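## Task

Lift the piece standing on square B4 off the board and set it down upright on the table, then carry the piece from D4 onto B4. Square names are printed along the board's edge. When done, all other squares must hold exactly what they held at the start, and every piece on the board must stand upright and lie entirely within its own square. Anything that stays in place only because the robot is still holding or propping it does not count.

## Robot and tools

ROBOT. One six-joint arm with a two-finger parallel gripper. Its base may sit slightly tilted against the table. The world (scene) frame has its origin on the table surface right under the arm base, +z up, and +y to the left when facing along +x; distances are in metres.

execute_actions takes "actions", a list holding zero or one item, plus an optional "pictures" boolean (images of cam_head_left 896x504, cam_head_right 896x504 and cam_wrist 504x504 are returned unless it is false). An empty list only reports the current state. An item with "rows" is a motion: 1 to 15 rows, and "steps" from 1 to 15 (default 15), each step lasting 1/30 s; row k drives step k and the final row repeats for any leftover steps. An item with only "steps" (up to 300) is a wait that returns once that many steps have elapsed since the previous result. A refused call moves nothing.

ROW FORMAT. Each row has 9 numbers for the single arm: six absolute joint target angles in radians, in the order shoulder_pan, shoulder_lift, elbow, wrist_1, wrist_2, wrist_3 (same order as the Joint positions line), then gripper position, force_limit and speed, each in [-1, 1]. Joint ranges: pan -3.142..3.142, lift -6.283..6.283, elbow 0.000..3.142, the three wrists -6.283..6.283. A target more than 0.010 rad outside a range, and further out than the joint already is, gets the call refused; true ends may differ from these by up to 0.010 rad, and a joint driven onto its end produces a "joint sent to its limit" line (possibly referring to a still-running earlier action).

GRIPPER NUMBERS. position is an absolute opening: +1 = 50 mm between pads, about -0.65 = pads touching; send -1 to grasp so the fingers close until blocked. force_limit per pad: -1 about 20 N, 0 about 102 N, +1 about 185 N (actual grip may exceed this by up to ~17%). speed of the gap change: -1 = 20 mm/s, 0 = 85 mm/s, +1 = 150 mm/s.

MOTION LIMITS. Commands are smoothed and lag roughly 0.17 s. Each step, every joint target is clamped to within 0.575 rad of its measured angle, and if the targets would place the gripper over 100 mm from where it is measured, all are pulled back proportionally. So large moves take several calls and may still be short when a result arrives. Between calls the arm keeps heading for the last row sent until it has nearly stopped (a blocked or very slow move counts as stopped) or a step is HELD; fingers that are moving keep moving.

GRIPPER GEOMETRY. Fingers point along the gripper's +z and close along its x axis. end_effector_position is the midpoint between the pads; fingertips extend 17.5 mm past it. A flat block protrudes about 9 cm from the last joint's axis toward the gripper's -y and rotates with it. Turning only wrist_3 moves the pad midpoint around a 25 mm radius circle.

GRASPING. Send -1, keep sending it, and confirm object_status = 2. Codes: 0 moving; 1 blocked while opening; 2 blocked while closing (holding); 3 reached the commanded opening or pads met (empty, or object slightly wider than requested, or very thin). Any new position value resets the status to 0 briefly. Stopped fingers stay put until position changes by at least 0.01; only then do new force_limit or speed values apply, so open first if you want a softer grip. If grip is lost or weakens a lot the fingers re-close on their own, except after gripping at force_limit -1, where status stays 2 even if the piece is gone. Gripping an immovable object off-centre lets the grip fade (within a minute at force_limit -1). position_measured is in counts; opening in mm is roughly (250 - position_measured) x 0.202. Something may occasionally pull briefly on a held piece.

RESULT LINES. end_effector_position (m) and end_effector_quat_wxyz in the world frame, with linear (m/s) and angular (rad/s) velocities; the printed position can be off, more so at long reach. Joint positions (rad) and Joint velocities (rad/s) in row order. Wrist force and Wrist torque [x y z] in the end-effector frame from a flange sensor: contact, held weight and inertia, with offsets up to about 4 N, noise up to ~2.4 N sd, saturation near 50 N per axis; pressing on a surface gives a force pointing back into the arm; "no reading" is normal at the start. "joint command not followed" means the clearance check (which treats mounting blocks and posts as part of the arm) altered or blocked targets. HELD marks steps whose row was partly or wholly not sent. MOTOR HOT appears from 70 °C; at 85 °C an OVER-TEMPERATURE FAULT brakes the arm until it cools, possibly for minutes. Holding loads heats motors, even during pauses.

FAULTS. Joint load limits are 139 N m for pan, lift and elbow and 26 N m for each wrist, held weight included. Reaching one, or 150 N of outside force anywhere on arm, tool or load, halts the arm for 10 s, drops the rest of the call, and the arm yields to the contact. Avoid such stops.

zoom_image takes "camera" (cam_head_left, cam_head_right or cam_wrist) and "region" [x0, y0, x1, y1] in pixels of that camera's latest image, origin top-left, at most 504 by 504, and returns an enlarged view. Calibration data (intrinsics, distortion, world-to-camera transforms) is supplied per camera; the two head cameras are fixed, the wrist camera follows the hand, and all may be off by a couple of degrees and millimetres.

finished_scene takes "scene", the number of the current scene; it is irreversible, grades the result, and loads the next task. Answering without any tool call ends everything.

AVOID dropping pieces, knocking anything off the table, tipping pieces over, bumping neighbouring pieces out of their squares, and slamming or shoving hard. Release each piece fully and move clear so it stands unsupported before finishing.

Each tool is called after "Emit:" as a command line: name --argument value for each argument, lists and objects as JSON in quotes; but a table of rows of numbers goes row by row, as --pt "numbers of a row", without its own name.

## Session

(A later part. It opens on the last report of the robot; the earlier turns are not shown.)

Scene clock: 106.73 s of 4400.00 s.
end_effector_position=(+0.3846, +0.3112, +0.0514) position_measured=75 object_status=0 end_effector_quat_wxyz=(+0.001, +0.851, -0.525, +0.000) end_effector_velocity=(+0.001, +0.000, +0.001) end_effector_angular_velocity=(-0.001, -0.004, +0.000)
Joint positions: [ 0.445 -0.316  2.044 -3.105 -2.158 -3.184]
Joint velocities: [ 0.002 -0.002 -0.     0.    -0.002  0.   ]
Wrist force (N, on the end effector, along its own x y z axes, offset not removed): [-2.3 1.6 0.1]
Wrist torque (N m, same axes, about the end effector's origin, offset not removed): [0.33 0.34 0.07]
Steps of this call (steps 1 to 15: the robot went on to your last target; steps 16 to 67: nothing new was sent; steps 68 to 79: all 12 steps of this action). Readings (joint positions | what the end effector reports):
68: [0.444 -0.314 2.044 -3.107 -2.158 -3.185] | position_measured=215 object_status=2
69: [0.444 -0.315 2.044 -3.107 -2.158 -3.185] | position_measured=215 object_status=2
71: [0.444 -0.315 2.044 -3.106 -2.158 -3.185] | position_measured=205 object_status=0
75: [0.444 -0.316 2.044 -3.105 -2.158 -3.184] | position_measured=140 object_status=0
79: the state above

Emit:
execute_actions --actions '[{"rows": [[0.4469,-0.3207,2.0453,-3.1005,-2.1572,-3.1818,0.6,-0.3,0.2],[0.4514,-0.3296,2.0476,-3.0910,-2.1563,-3.1766,0.6,-0.3,0.2],[0.4581,-0.3430,2.0511,-3.0767,-2.1549,-3.1687,0.6,-0.3,0.2],[0.4656,-0.3582,2.0550,-3.0606,-2.1534,-3.1599,0.6,-0.3,0.2],[0.4732,-0.3734,2.0589,-3.0444,-2.1518,-3.1510,0.6,-0.3,0.2],[0.4803,-0.3876,2.0625,-3.0292,-2.1504,-3.1426,0.6,-0.3,0.2],[0.4856,-0.3984,2.0653,-3.0178,-2.1493,-3.1364,0.6,-0.3,0.2],[0.4892,-0.4055,2.0671,-3.0102,-2.1486,-3.1322,0.6,-0.3,0.2],[0.4892,-0.4055,2.0671,-3.0102,-2.1486,-3.1322,0.6,-0.3,0.2],[0.4830,-0.4089,2.0657,-3.0095,-2.1496,-3.1396,0.6,-0.3,0.2],[0.4757,-0.4128,2.0640,-3.0088,-2.1508,-3.1482,0.6,-0.3,0.2],[0.4663,-0.4179,2.0618,-3.0078,-2.1523,-3.1595,0.6,-0.3,0.2],[0.4548,-0.4241,2.0592,-3.0065,-2.1541,-3.1732,0.6,-0.3,0.2],[0.4421,-0.4310,2.0562,-3.0052,-2.1561,-3.1883,0.6,-0.3,0.2],[0.4281,-0.4386,2.0530,-3.0037,-2.1584,-3.2050,0.6,-0.3,0.2]], "steps": 15}]' --pictures false

Emit:
execute_actions --actions '[{"rows": [[0.4133,-0.4466,2.0496,-3.0021,-2.1607,-3.2226,0.6,-0.3,0.2],[0.3983,-0.4548,2.0461,-3.0005,-2.1632,-3.2406,0.6,-0.3,0.2],[0.3832,-0.4630,2.0426,-2.9989,-2.1656,-3.2585,0.6,-0.3,0.2],[0.3684,-0.4710,2.0392,-2.9973,-2.1679,-3.2761,0.6,-0.3,0.2],[0.3544,-0.4786,2.0360,-2.9958,-2.1702,-3.2928,0.6,-0.3,0.2],[0.3417,-0.4855,2.0330,-2.9945,-2.1722,-3.3079,0.6,-0.3,0.2],[0.3302,-0.4917,2.0304,-2.9932,-2.1740,-3.3216,0.6,-0.3,0.2],[0.3208,-0.4968,2.0282,-2.9922,-2.1755,-3.3329,0.6,-0.3,0.2],[0.3135,-0.5007,2.0265,-2.9915,-2.1767,-3.3415,0.6,-0.3,0.2],[0.3073,-0.5041,2.0251,-2.9908,-2.1777,-3.3489,0.6,-0.3,0.2]], "steps": 12}]' --pictures false

Emit:
execute_actions --actions '[{"rows": [[0.3053,-0.5001,2.0241,-2.9952,-2.1779,-3.3513,0.6,-0.3,0.2],[0.3013,-0.4922,2.0222,-3.0040,-2.1782,-3.3561,0.6,-0.3,0.2],[0.2953,-0.4804,2.0194,-3.0171,-2.1788,-3.3634,0.6,-0.3,0.2],[0.2885,-0.4669,2.0161,-3.0320,-2.1794,-3.3716,0.6,-0.3,0.2],[0.2818,-0.4535,2.0129,-3.0469,-2.1800,-3.3798,0.6,-0.3,0.2],[0.2754,-0.4408,2.0098,-3.0610,-2.1806,-3.3875,0.6,-0.3,0.2],[0.2706,-0.4313,2.0075,-3.0715,-2.1810,-3.3933,0.6,-0.3,0.2],[0.2674,-0.4250,2.0060,-3.0785,-2.1813,-3.3972,0.6,-0.3,0.2]], "steps": 13}]'

Emit:
execute_actions --actions '[{"rows": [[0.2674,-0.4250,2.0060,-3.0785,-2.1813,-3.3972,-1,-0.3,-0.2]], "steps": 15}]' --pictures false

Emit:
execute_actions --actions '[{"rows": [[0.2674,-0.4250,2.0060,-3.0785,-2.1813,-3.3972,-1,-0.3,-0.2],[0.2674,-0.4250,2.0060,-3.0785,-2.1813,-3.3972,-1,-0.3,-0.2],[0.2674,-0.4250,2.0060,-3.0785,-2.1813,-3.3972,-1,-0.3,-0.2],[0.2674,-0.4250,2.0060,-3.0785,-2.1813,-3.3972,-1,-0.3,-0.2],[0.2674,-0.4250,2.0060,-3.0785,-2.1813,-3.3972,-1,-0.3,-0.2],[0.2690,-0.4281,2.0068,-3.0750,-2.1812,-3.3953,-1,-0.3,-0.2],[0.2727,-0.4355,2.0085,-3.0669,-2.1808,-3.3908,-1,-0.3,-0.2],[0.2785,-0.4470,2.0113,-3.0541,-2.1803,-3.3838,-1,-0.3,-0.2],[0.2859,-0.4616,2.0148,-3.0379,-2.1796,-3.3748,-1,-0.3,-0.2],[0.2938,-0.4774,2.0186,-3.0205,-2.1789,-3.3653,-1,-0.3,-0.2],[0.3017,-0.4931,2.0224,-3.0030,-2.1782,-3.3557,-1,-0.3,-0.2],[0.3091,-0.5077,2.0259,-2.9868,-2.1775,-3.3467,-1,-0.3,-0.2],[0.3149,-0.5192,2.0287,-2.9740,-2.1770,-3.3397,-1,-0.3,-0.2],[0.3186,-0.5266,2.0304,-2.9659,-2.1766,-3.3352,-1,-0.3,-0.2],[0.3202,-0.5297,2.0312,-2.9624,-2.1765,-3.3333,-1,-0.3,-0.2]], "steps": 15}]' --pictures false

Emit:
execute_actions --actions '[{"rows": [[0.3197,-0.5303,2.0343,-2.9652,-2.1765,-3.3339,-1,-0.3,-0.2],[0.3185,-0.5318,2.0424,-2.9727,-2.1767,-3.3354,-1,-0.3,-0.2],[0.3165,-0.5342,2.0553,-2.9846,-2.1769,-3.3377,-1,-0.3,-0.2],[0.3141,-0.5372,2.0716,-2.9996,-2.1771,-3.3407,-1,-0.3,-0.2],[0.3111,-0.5408,2.0908,-3.0172,-2.1774,-3.3443,-1,-0.3,-0.2],[0.3080,-0.5446,2.1117,-3.0364,-2.1777,-3.3481,-1,-0.3,-0.2],[0.3047,-0.5487,2.1333,-3.0563,-2.1781,-3.3521,-1,-0.3,-0.2],[0.3014,-0.5527,2.1549,-3.0762,-2.1784,-3.3560,-1,-0.3,-0.2],[0.2983,-0.5565,2.1758,-3.0954,-2.1787,-3.3599,-1,-0.3,-0.2],[0.2953,-0.5601,2.1950,-3.1130,-2.1790,-3.3634,-1,-0.3,-0.2],[0.2929,-0.5631,2.2113,-3.1280,-2.1792,-3.3664,-1,-0.3,-0.2],[0.2909,-0.5655,2.2242,-3.1399,-2.1794,-3.3687,-1,-0.3,-0.2],[0.2897,-0.5670,2.2323,-3.1474,-2.1796,-3.3702,-1,-0.3,-0.2],[0.2892,-0.5676,2.2354,-3.1502,-2.1796,-3.3708,-1,-0.3,-0.2]], "steps": 15}]' --pictures false

Emit:
execute_actions --actions '[{"rows": [[0.2874,-0.5640,2.2345,-3.1542,-2.1797,-3.3730,-1,-0.3,-0.2],[0.2831,-0.5555,2.2325,-3.1637,-2.1800,-3.3782,-1,-0.3,-0.2],[0.2765,-0.5421,2.2293,-3.1784,-2.1805,-3.3863,-1,-0.3,-0.2],[0.2680,-0.5251,2.2252,-3.1973,-2.1810,-3.3966,-1,-0.3,-0.2],[0.2589,-0.5069,2.2208,-3.2175,-2.1817,-3.4077,-1,-0.3,-0.2],[0.2498,-0.4886,2.2164,-3.2376,-2.1823,-3.4187,-1,-0.3,-0.2],[0.2419,-0.4728,2.2126,-3.2551,-2.1828,-3.4283,-1,-0.3,-0.2],[0.2359,-0.4607,2.2097,-3.2686,-2.1832,-3.4357,-1,-0.3,-0.2],[0.2316,-0.4522,2.2077,-3.2780,-2.1835,-3.4408,-1,-0.3,-0.2],[0.2295,-0.4479,2.2066,-3.2827,-2.1836,-3.4434,-1,-0.3,-0.2],[0.2286,-0.4461,2.2062,-3.2847,-2.1837,-3.4445,-1,-0.3,-0.2]], "steps": 15}]' --pictures false

Emit:
execute_actions --actions '[{"rows": [[0.2286,-0.4461,2.2062,-3.2847,-2.1837,-3.4445,-1,-0.3,-0.2],[0.2286,-0.4461,2.2062,-3.2847,-2.1837,-3.4445,-1,-0.3,-0.2],[0.2278,-0.4445,2.2058,-3.2865,-2.1837,-3.4455,-1,-0.3,-0.2]], "steps": 11}]'

Scene clock: 138.23 s of 4400.00 s.
end_effector_position=(+0.3973, +0.3022, +0.0871) position_measured=63 object_status=3 end_effector_quat_wxyz=(-0.000, +0.851, -0.525, -0.000) end_effector_velocity=(+0.143, -0.101, +0.017) end_effector_angular_velocity=(+0.012, -0.005, -0.007)
Joint positions: [ 0.463 -0.417  2.061 -3.01  -2.153 -3.164]
Joint velocities: [-0.262 -0.18  -0.061  0.06  -0.045 -0.307]
Wrist force (N, on the end effector, along its own x y z axes, offset not removed): [-4.3 2.1 -1.0]
Wrist torque (N m, same axes, about the end effector's origin, offset not removed): [0.32 0.56 0.11]
Steps of this call (steps 1 to 15: the robot went on to your last target; steps 16 to 90: nothing new was sent; then 28.00 s passed at rest; steps 91 to 105: all 15 steps of this action). Readings (joint positions | what the end effector reports):
91: [0.445 -0.316 2.044 -3.105 -2.158 -3.184] | position_measured=63 object_status=3
92: [0.445 -0.318 2.045 -3.104 -2.157 -3.183] | position_measured=63 object_status=3
94: [0.450 -0.327 2.047 -3.094 -2.156 -3.178] | position_measured=63 object_status=3
98: [0.472 -0.370 2.058 -3.049 -2.152 -3.153] | position_measured=63 object_status=3
105: the state above

Scene clock: 138.63 s of 4400.00 s.
end_effector_position=(+0.4655, +0.2415, +0.0879) position_measured=63 object_status=3 end_effector_quat_wxyz=(-0.000, +0.851, -0.525, -0.000) end_effector_velocity=(+0.075, -0.084, -0.004) end_effector_angular_velocity=(-0.007, +0.005, +0.001)
Joint positions: [ 0.322 -0.496  2.028 -2.992 -2.175 -3.331]
Joint velocities: [-0.174 -0.092 -0.038  0.019 -0.025 -0.207]
Wrist force (N, on the end effector, along its own x y z axes, offset not removed): [-0.9 0.8 0.0]
Wrist torque (N m, same axes, about the end effector's origin, offset not removed): [0.19 0.15 0.01]
Steps of this call (steps 1 to 12: all 12 steps of this action). Readings (joint positions | what the end effector reports):
1: [0.453 -0.424 2.059 -3.008 -2.154 -3.175] | position_measured=63 object_status=3
2: [0.442 -0.430 2.056 -3.006 -2.156 -3.188] | position_measured=63 object_status=3
4: [0.416 -0.445 2.050 -3.003 -2.161 -3.219] | position_measured=63 object_status=3
8: [0.361 -0.475 2.037 -2.997 -2.169 -3.284] | position_measured=63 object_status=3
12: the state above

Scene clock: 139.07 s of 4400.00 s.
end_effector_position=(+0.4716, +0.2341, +0.0555) position_measured=63 object_status=3 end_effector_quat_wxyz=(+0.000, +0.851, -0.525, +0.000) end_effector_velocity=(-0.001, -0.001, -0.024) end_effector_angular_velocity=(-0.001, +0.000, +0.000)
Joint positions: [ 0.27  -0.43   2.007 -3.073 -2.181 -3.394]
Joint velocities: [-0.029  0.055 -0.013 -0.061 -0.004 -0.035]
Wrist force (N, on the end effector, along its own x y z axes, offset not removed): [-4.0 2.2 1.9]
Wrist torque (N m, same axes, about the end effector's origin, offset not removed): [0.40 0.45 0.10]
Steps of this call (steps 1 to 13: all 13 steps of this action). Readings (joint positions | what the end effector reports):
1: [0.317 -0.499 2.027 -2.992 -2.176 -3.337] | position_measured=63 object_status=3
2: [0.313 -0.499 2.026 -2.993 -2.177 -3.342] | position_measured=63 object_status=3
4: [0.305 -0.493 2.023 -3.001 -2.178 -3.351] | position_measured=63 object_status=3
8: [0.284 -0.456 2.014 -3.043 -2.180 -3.377] | position_measured=63 object_status=3
13: the state above
camera_calibration (this result's frames):
cam_wrist: T_world_to_cam=[[0.487809, -0.872307, -0.033525, -0.025156], [-0.846508, -0.482064, 0.225916, 0.509437], [-0.213229, -0.0818247, -0.97357, 0.322146], [0, 0, 0, 1]] pos_world=[0.512205, 0.249997, 0.197699]

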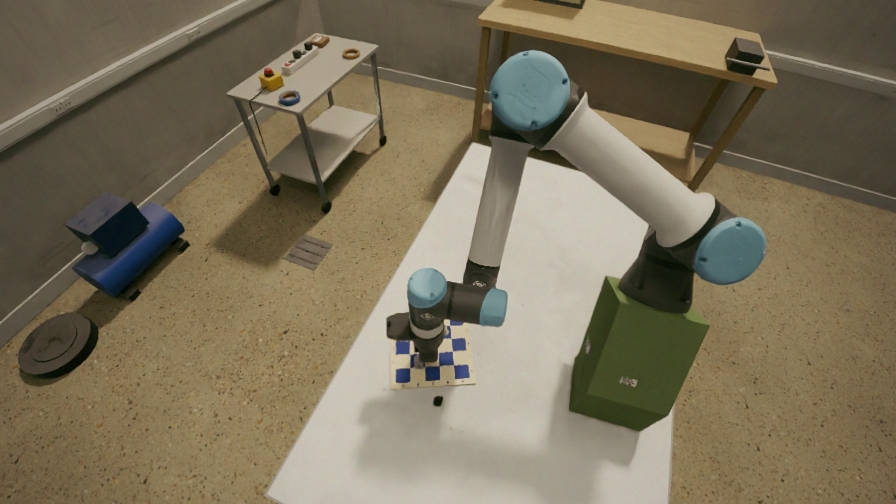

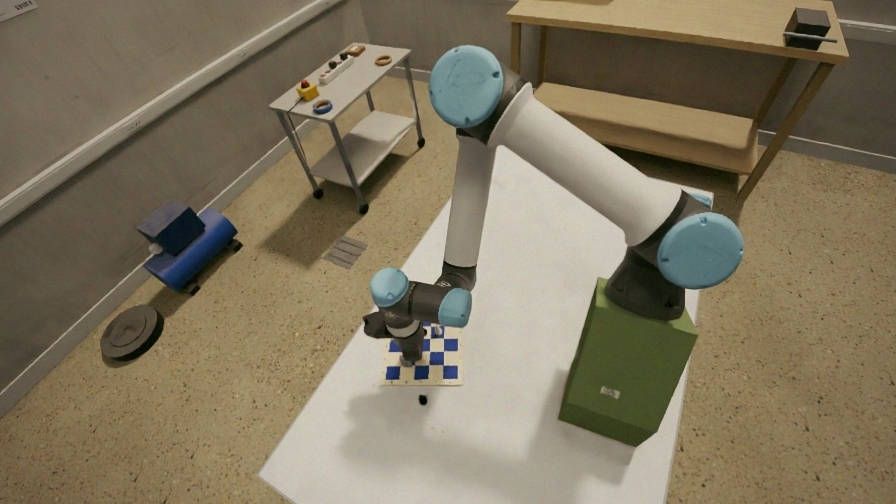

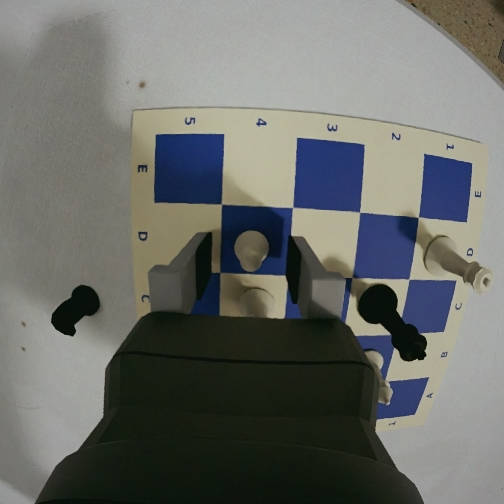

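Scene clock: 139.57 s of 4400.00 s.
end_effector_position=(+0.4715, +0.2340, +0.0535) position_measured=209 object_status=0 end_effector_quat_wxyz=(+0.000, +0.851, -0.525, +0.000) end_effector_velocity=(+0.000, +0.000, +0.000) end_effector_angular_velocity=(-0.001, -0.001, +0.000)
Joint positions: [ 0.267 -0.425  2.006 -3.078 -2.181 -3.397]
Joint velocities: [ 0.001 -0.     0.    -0.    -0.001  0.   ]
Wrist force (N, on the end effector, along its own x y z axes, offset not removed): [-3.5 1.9 2.2]
Wrist torque (N m, same axes, about the end effector's origin, offset not removed): [0.33 0.43 0.09]
Steps of this call (steps 1 to 15: all 15 steps of this action). Readings (joint positions | what the end effector reports):
1: [0.269 -0.428 2.007 -3.075 -2.181 -3.395] | position_measured=71 object_status=0
2: [0.268 -0.427 2.006 -3.076 -2.181 -3.396] | position_measured=83 object_status=0
4: [0.268 -0.426 2.006 -3.077 -2.181 -3.397] | position_measured=106 object_status=0
8: [0.268 -0.425 2.006 -3.078 -2.181 -3.397] | position_measured=154 object_status=0
15: the state above

Scene clock: 140.07 s of 4400.00 s.
end_effector_position=(+0.4720, +0.2343, +0.0857) position_measured=209 object_status=2 end_effector_quat_wxyz=(+0.000, +0.851, -0.525, +0.000) end_effector_velocity=(-0.001, -0.002, +0.135) end_effector_angular_velocity=(-0.001, -0.003, +0.001)
Joint positions: [ 0.305 -0.5    2.024 -2.996 -2.178 -3.351]
Joint velocities: [ 0.153 -0.314  0.073  0.343  0.014  0.183]
Wrist force (N, on the end effector, along its own x y z axes, offset not removed): [-1.1 1.0 -1.5]
Wrist torque (N m, same axes, about the end effector's origin, offset not removed): [0.17 0.07 0.09]
Steps of this call (steps 1 to 15: all 15 steps of this action). Readings (joint positions | what the end effector reports):
1: [0.267 -0.425 2.006 -3.078 -2.181 -3.397] | position_measured=209 object_status=0
2: [0.267 -0.425 2.006 -3.078 -2.181 -3.397] | position_measured=209 object_status=0
4: [0.267 -0.425 2.006 -3.078 -2.181 -3.397] | position_measured=209 object_status=2
8: [0.269 -0.428 2.006 -3.075 -2.181 -3.395] | position_measured=209 object_status=2
15: the state above

Scene clock: 140.57 s of 4400.00 s.
end_effector_position=(+0.4157, +0.2040, +0.0980) position_measured=209 object_status=2 end_effector_quat_wxyz=(+0.000, +0.851, -0.525, +0.000) end_effector_velocity=(-0.094, -0.050, +0.007) end_effector_angular_velocity=(+0.000, +0.001, -0.000)
Joint positions: [ 0.293 -0.563  2.21  -3.127 -2.179 -3.366]
Joint velocities: [-0.042 -0.055  0.295 -0.268 -0.003 -0.05 ]
Wrist force (N, on the end effector, along its own x y z axes, offset not removed): [-2.4 4.2 -1.9]
Wrist torque (N m, same axes, about the end effector's origin, offset not removed): [0.58 0.23 0.11]
Steps of this call (steps 1 to 15: all 15 steps of this action). Readings (joint positions | what the end effector reports):
1: [0.310 -0.509 2.026 -2.986 -2.177 -3.346] | position_measured=209 object_status=2
2: [0.313 -0.516 2.029 -2.979 -2.177 -3.342] | position_measured=209 object_status=2
4: [0.316 -0.525 2.039 -2.978 -2.177 -3.339] | position_measured=209 object_status=2
8: [0.310 -0.540 2.090 -3.018 -2.177 -3.345] | position_measured=209 object_status=2
15: the state above

Scene clock: 141.07 s of 4400.00 s.
end_effector_position=(+0.4077, +0.1995, +0.0567) position_measured=209 object_status=2 end_effector_quat_wxyz=(+0.000, +0.851, -0.525, +0.000) end_effector_velocity=(-0.001, -0.001, -0.023) end_effector_angular_velocity=(-0.002, -0.001, -0.001)
Joint positions: [ 0.231 -0.451  2.207 -3.279 -2.184 -3.441]
Joint velocities: [-0.032  0.064 -0.015 -0.072 -0.004 -0.038]
Wrist force (N, on the end effector, along its own x y z axes, offset not removed): [-1.8 1.8 -2.5]
Wrist torque (N m, same axes, about the end effector's origin, offset not removed): [0.23 0.15 0.07]
Steps of this call (steps 1 to 15: all 15 steps of this action). Readings (joint positions | what the end effector reports):
1: [0.292 -0.564 2.218 -3.134 -2.179 -3.368] | position_measured=209 object_status=2
2: [0.290 -0.564 2.223 -3.141 -2.179 -3.370] | position_measured=209 object_status=2
4: [0.285 -0.557 2.228 -3.157 -2.180 -3.376] | position_measured=209 object_status=2
8: [0.260 -0.509 2.220 -3.213 -2.182 -3.407] | position_measured=209 object_status=2
15: the state above

Scene clock: 141.43 s of 4400.00 s.
end_effector_position=(+0.4075, +0.1995, +0.0543) position_measured=209 object_status=2 end_effector_quat_wxyz=(+0.000, +0.851, -0.525, +0.000) end_effector_velocity=(+0.001, -0.000, +0.000) end_effector_angular_velocity=(+0.000, -0.003, -0.000)
Joint positions: [ 0.228 -0.445  2.206 -3.286 -2.184 -3.445]
Joint velocities: [-0.    -0.    -0.002 -0.002 -0.    -0.002]
Wrist force (N, on the end effector, along its own x y z axes, offset not removed): [-2.1 -1.0 0.2]
Wrist torque (N m, same axes, about the end effector's origin, offset not removed): [-0.30 0.14 0.20]
Steps of this call (steps 1 to 11: all 11 steps of this action). Readings (joint positions | what the end effector reports):
1: [0.230 -0.450 2.207 -3.281 -2.184 -3.442] | position_measured=209 object_status=2
2: [0.230 -0.449 2.207 -3.282 -2.184 -3.443] | position_measured=209 object_status=2
4: [0.229 -0.447 2.206 -3.284 -2.184 -3.444] | position_measured=209 object_status=2
8: [0.228 -0.445 2.206 -3.286 -2.184 -3.445] | position_measured=209 object_status=2
11: the state above
camera_calibration (this result's frames):
cam_wrist: T_world_to_cam=[[0.487822, -0.872302, -0.0334386, -0.0241244], [-0.846503, -0.482056, 0.225953, 0.438838], [-0.213218, -0.0819189, -0.973564, 0.304555], [0, 0, 0, 1]] pos_world=[0.448183, 0.21545, 0.196541]

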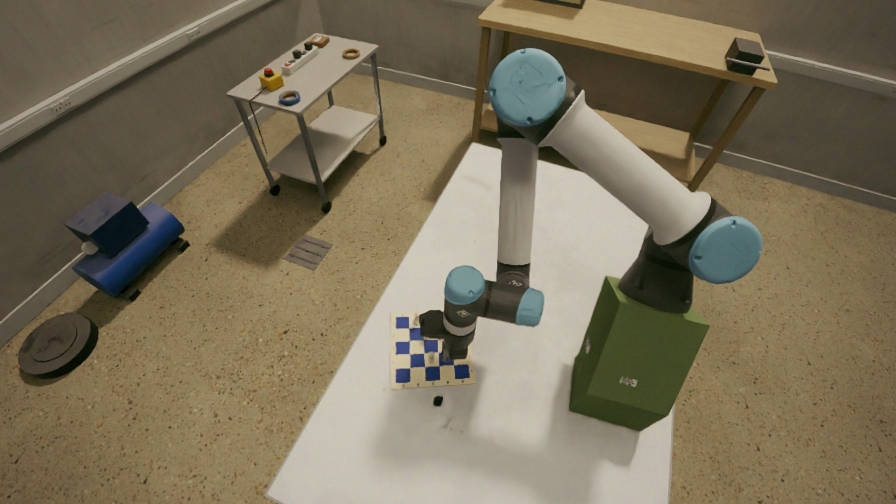

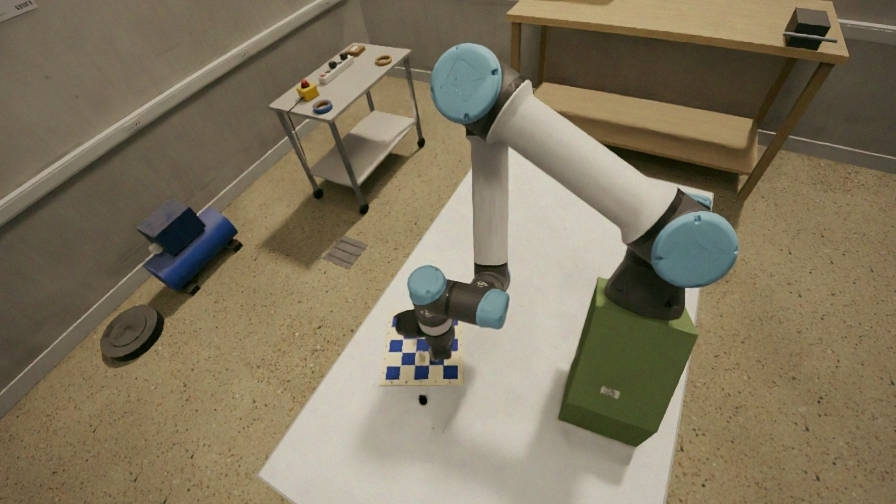

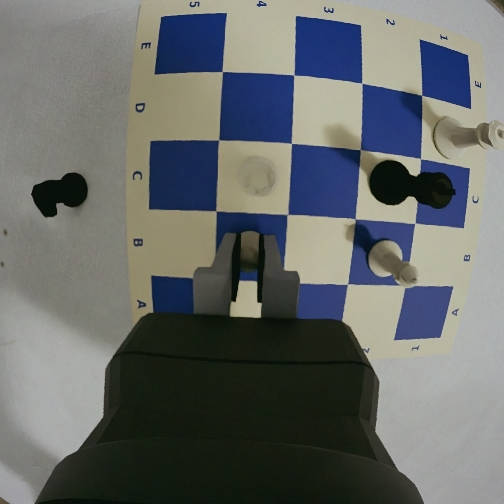

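Emit:
execute_actions --actions '[{"rows": [[0.2271,-0.4431,2.2055,-3.2881,-2.1838,-3.4463,-1,-0.3,-0.2]], "steps": 7}]' --pictures false

Emit:
execute_actions --actions '[{"rows": [[0.2264,-0.4417,2.2051,-3.2896,-2.1838,-3.4472,-1,-0.3,-0.2]], "steps": 8}]' --pictures false

Scene clock: 143.67 s of 4400.00 s.
end_effector_position=(+0.4075, +0.1995, +0.0538) position_measured=209 object_status=2 end_effector_quat_wxyz=(+0.000, +0.851, -0.525, +0.000) end_effector_velocity=(-0.001, +0.000, -0.001) end_effector_angular_velocity=(+0.001, +0.001, +0.000)
Joint positions: [ 0.227 -0.443  2.206 -3.288 -2.184 -3.446]
Joint velocities: [-0.001  0.002  0.    -0.002  0.001 -0.001]
Wrist force (N, on the end effector, along its own x y z axes, offset not removed): [-4.8 -0.5 -0.8]
Wrist torque (N m, same axes, about the end effector's origin, offset not removed): [-0.16 0.82 0.11]
Steps of this call (steps 1 to 15: the robot went on to your last target; steps 16 to 60: nothing new was sent; steps 61 to 67: all 7 steps of this action). Readings (joint positions | what the end effector reports):
61: [0.228 -0.444 2.206 -3.287 -2.184 -3.446] | position_measured=209 object_status=2
62: [0.228 -0.444 2.206 -3.287 -2.184 -3.446] | position_measured=209 object_status=2
64: [0.227 -0.444 2.206 -3.288 -2.184 -3.446] | position_measured=209 object_status=2
67: the state above

Scene clock: 143.93 s of 4400.00 s.
end_effector_position=(+0.4075, +0.1995, +0.0533) position_measured=209 object_status=2 end_effector_quat_wxyz=(+0.000, +0.851, -0.525, +0.000) end_effector_velocity=(+0.001, -0.000, -0.000) end_effector_angular_velocity=(-0.001, -0.002, -0.000)
Joint positions: [ 0.226 -0.442  2.205 -3.29  -2.184 -3.447]
Joint velocities: [-0.     0.001 -0.002 -0.001 -0.001 -0.001]
Wrist force (N, on the end effector, along its own x y z axes, offset not removed): [-3.4 2.3 -8.4]
Wrist torque (N m, same axes, about the end effector's origin, offset not removed): [0.34 0.36 0.11]
Steps of this call (steps 1 to 8: all 8 steps of this action). Readings (joint positions | what the end effector reports):
1: [0.227 -0.443 2.206 -3.288 -2.184 -3.446] | position_measured=209 object_status=2
2: [0.227 -0.443 2.205 -3.288 -2.184 -3.446] | position_measured=209 object_status=2
4: [0.227 -0.442 2.205 -3.289 -2.184 -3.447] | position_measured=209 object_status=2
8: the state above

Emit:
execute_actions --actions '[{"rows": [[0.2265,-0.4419,2.2051,-3.2894,-2.1838,-3.4471,0.4,-0.3,0.2],[0.2265,-0.4419,2.2051,-3.2894,-2.1838,-3.4471,0.4,-0.3,0.2],[0.2265,-0.4419,2.2051,-3.2894,-2.1838,-3.4471,0.4,-0.3,0.2],[0.2265,-0.4419,2.2051,-3.2894,-2.1838,-3.4471,0.4,-0.3,0.2],[0.2265,-0.4419,2.2051,-3.2894,-2.1838,-3.4471,0.4,-0.3,0.2],[0.2286,-0.4461,2.2061,-3.2848,-2.1837,-3.4446,0.4,-0.3,0.2],[0.2327,-0.4544,2.2081,-3.2756,-2.1834,-3.4395,0.4,-0.3,0.2],[0.2390,-0.4669,2.2111,-3.2617,-2.1830,-3.4319,0.4,-0.3,0.2],[0.2461,-0.4811,2.2145,-3.2460,-2.1825,-3.4233,0.4,-0.3,0.2],[0.2531,-0.4952,2.2179,-3.2303,-2.1820,-3.4147,0.4,-0.3,0.2],[0.2598,-0.5085,2.2211,-3.2156,-2.1816,-3.4066,0.4,-0.3,0.2],[0.2648,-0.5185,2.2235,-3.2045,-2.1812,-3.4005,0.4,-0.3,0.2],[0.2681,-0.5252,2.2251,-3.1971,-2.1810,-3.3965,0.4,-0.3,0.2]], "steps": 15}]' --pictures false

Emit:
execute_actions --actions '[{"steps": 8}]'

Scene clock: 149.00 s of 4400.00 s.
end_effector_position=(+0.4085, +0.1998, +0.0776) position_measured=92 object_status=3 end_effector_quat_wxyz=(+0.000, +0.851, -0.525, +0.000) end_effector_velocity=(-0.000, -0.001, +0.068) end_effector_angular_velocity=(+0.000, +0.000, +0.001)
Joint positions: [ 0.26  -0.509  2.221 -3.215 -2.182 -3.406]
Joint velocities: [ 0.092 -0.189  0.046  0.207  0.006  0.111]
Wrist force (N, on the end effector, along its own x y z axes, offset not removed): [-2.5 1.6 -1.4]
Wrist torque (N m, same axes, about the end effector's origin, offset not removed): [0.31 0.38 0.10]
Steps of this call (steps 1 to 15: the robot went on to your last target; steps 16 to 90: nothing new was sent; then 1.57 s passed at rest; steps 91 to 105: all 15 steps of this action). Readings (joint positions | what the end effector reports):
91: [0.226 -0.442 2.205 -3.290 -2.184 -3.447] | position_measured=198 object_status=0
92: [0.226 -0.442 2.205 -3.290 -2.184 -3.447] | position_measured=182 object_status=0
94: [0.226 -0.442 2.205 -3.290 -2.184 -3.447] | position_measured=150 object_status=0
98: [0.229 -0.446 2.206 -3.285 -2.184 -3.444] | position_measured=93 object_status=0
105: the state above

Scene clock: 149.27 s of 4400.00 s.
end_effector_position=(+0.4084, +0.1997, +0.0831) position_measured=92 object_status=3 end_effector_quat_wxyz=(+0.000, +0.851, -0.525, +0.000) end_effector_velocity=(+0.001, +0.000, +0.003) end_effector_angular_velocity=(+0.001, -0.002, -0.000)
Joint positions: [ 0.268 -0.525  2.225 -3.198 -2.181 -3.397]
Joint velocities: [ 0.004 -0.008  0.     0.009  0.001  0.004]
Wrist force (N, on the end effector, along its own x y z axes, offset not removed): [-2.7 3.1 0.1]
Wrist torque (N m, same axes, about the end effector's origin, offset not removed): [0.51 0.31 0.10]
Steps of this call (steps 1 to 8: the robot went on to your last target). Readings (joint positions | what the end effector reports):
1: [0.263 -0.514 2.223 -3.209 -2.181 -3.403] | position_measured=92 object_status=3
2: [0.265 -0.518 2.223 -3.205 -2.181 -3.401] | position_measured=92 object_status=3
4: [0.266 -0.522 2.224 -3.201 -2.181 -3.398] | position_measured=92 object_status=3
8: the state above
camera_calibration (this result's frames):
cam_wrist: T_world_to_cam=[[0.48785, -0.872277, -0.0336843, -0.0233811], [-0.846505, -0.482153, 0.225738, 0.433205], [-0.213147, -0.0816124, -0.973605, 0.332649], [0, 0, 0, 1]] pos_world=[0.44902, 0.215625, 0.225291]

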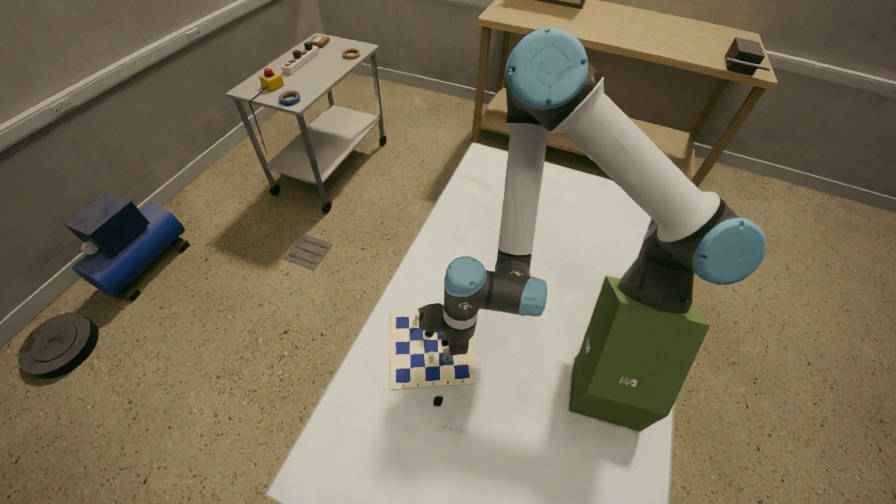

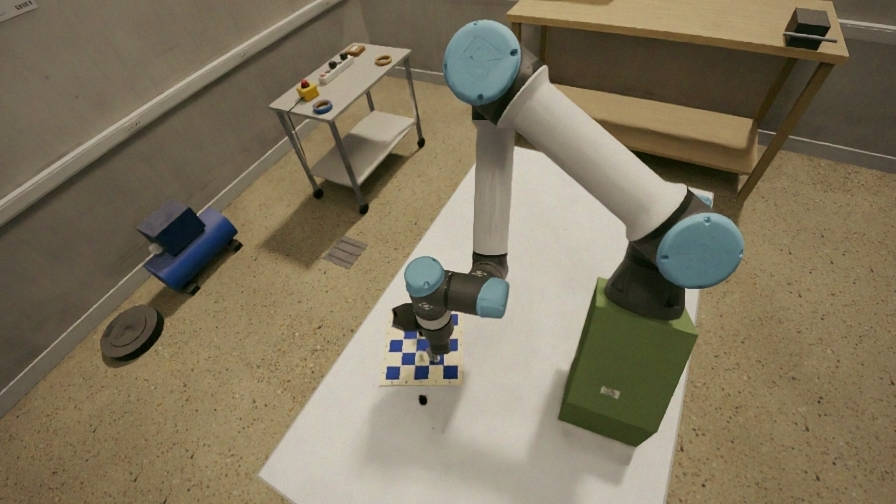

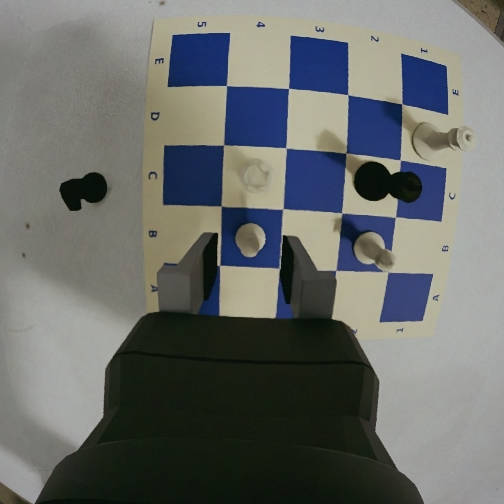

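The pawn is standing centred on B4, the knight is upright on the table, and the other pieces have not moved.

Emit:
finished_scene --scene 2

The scene is finished: the task was done.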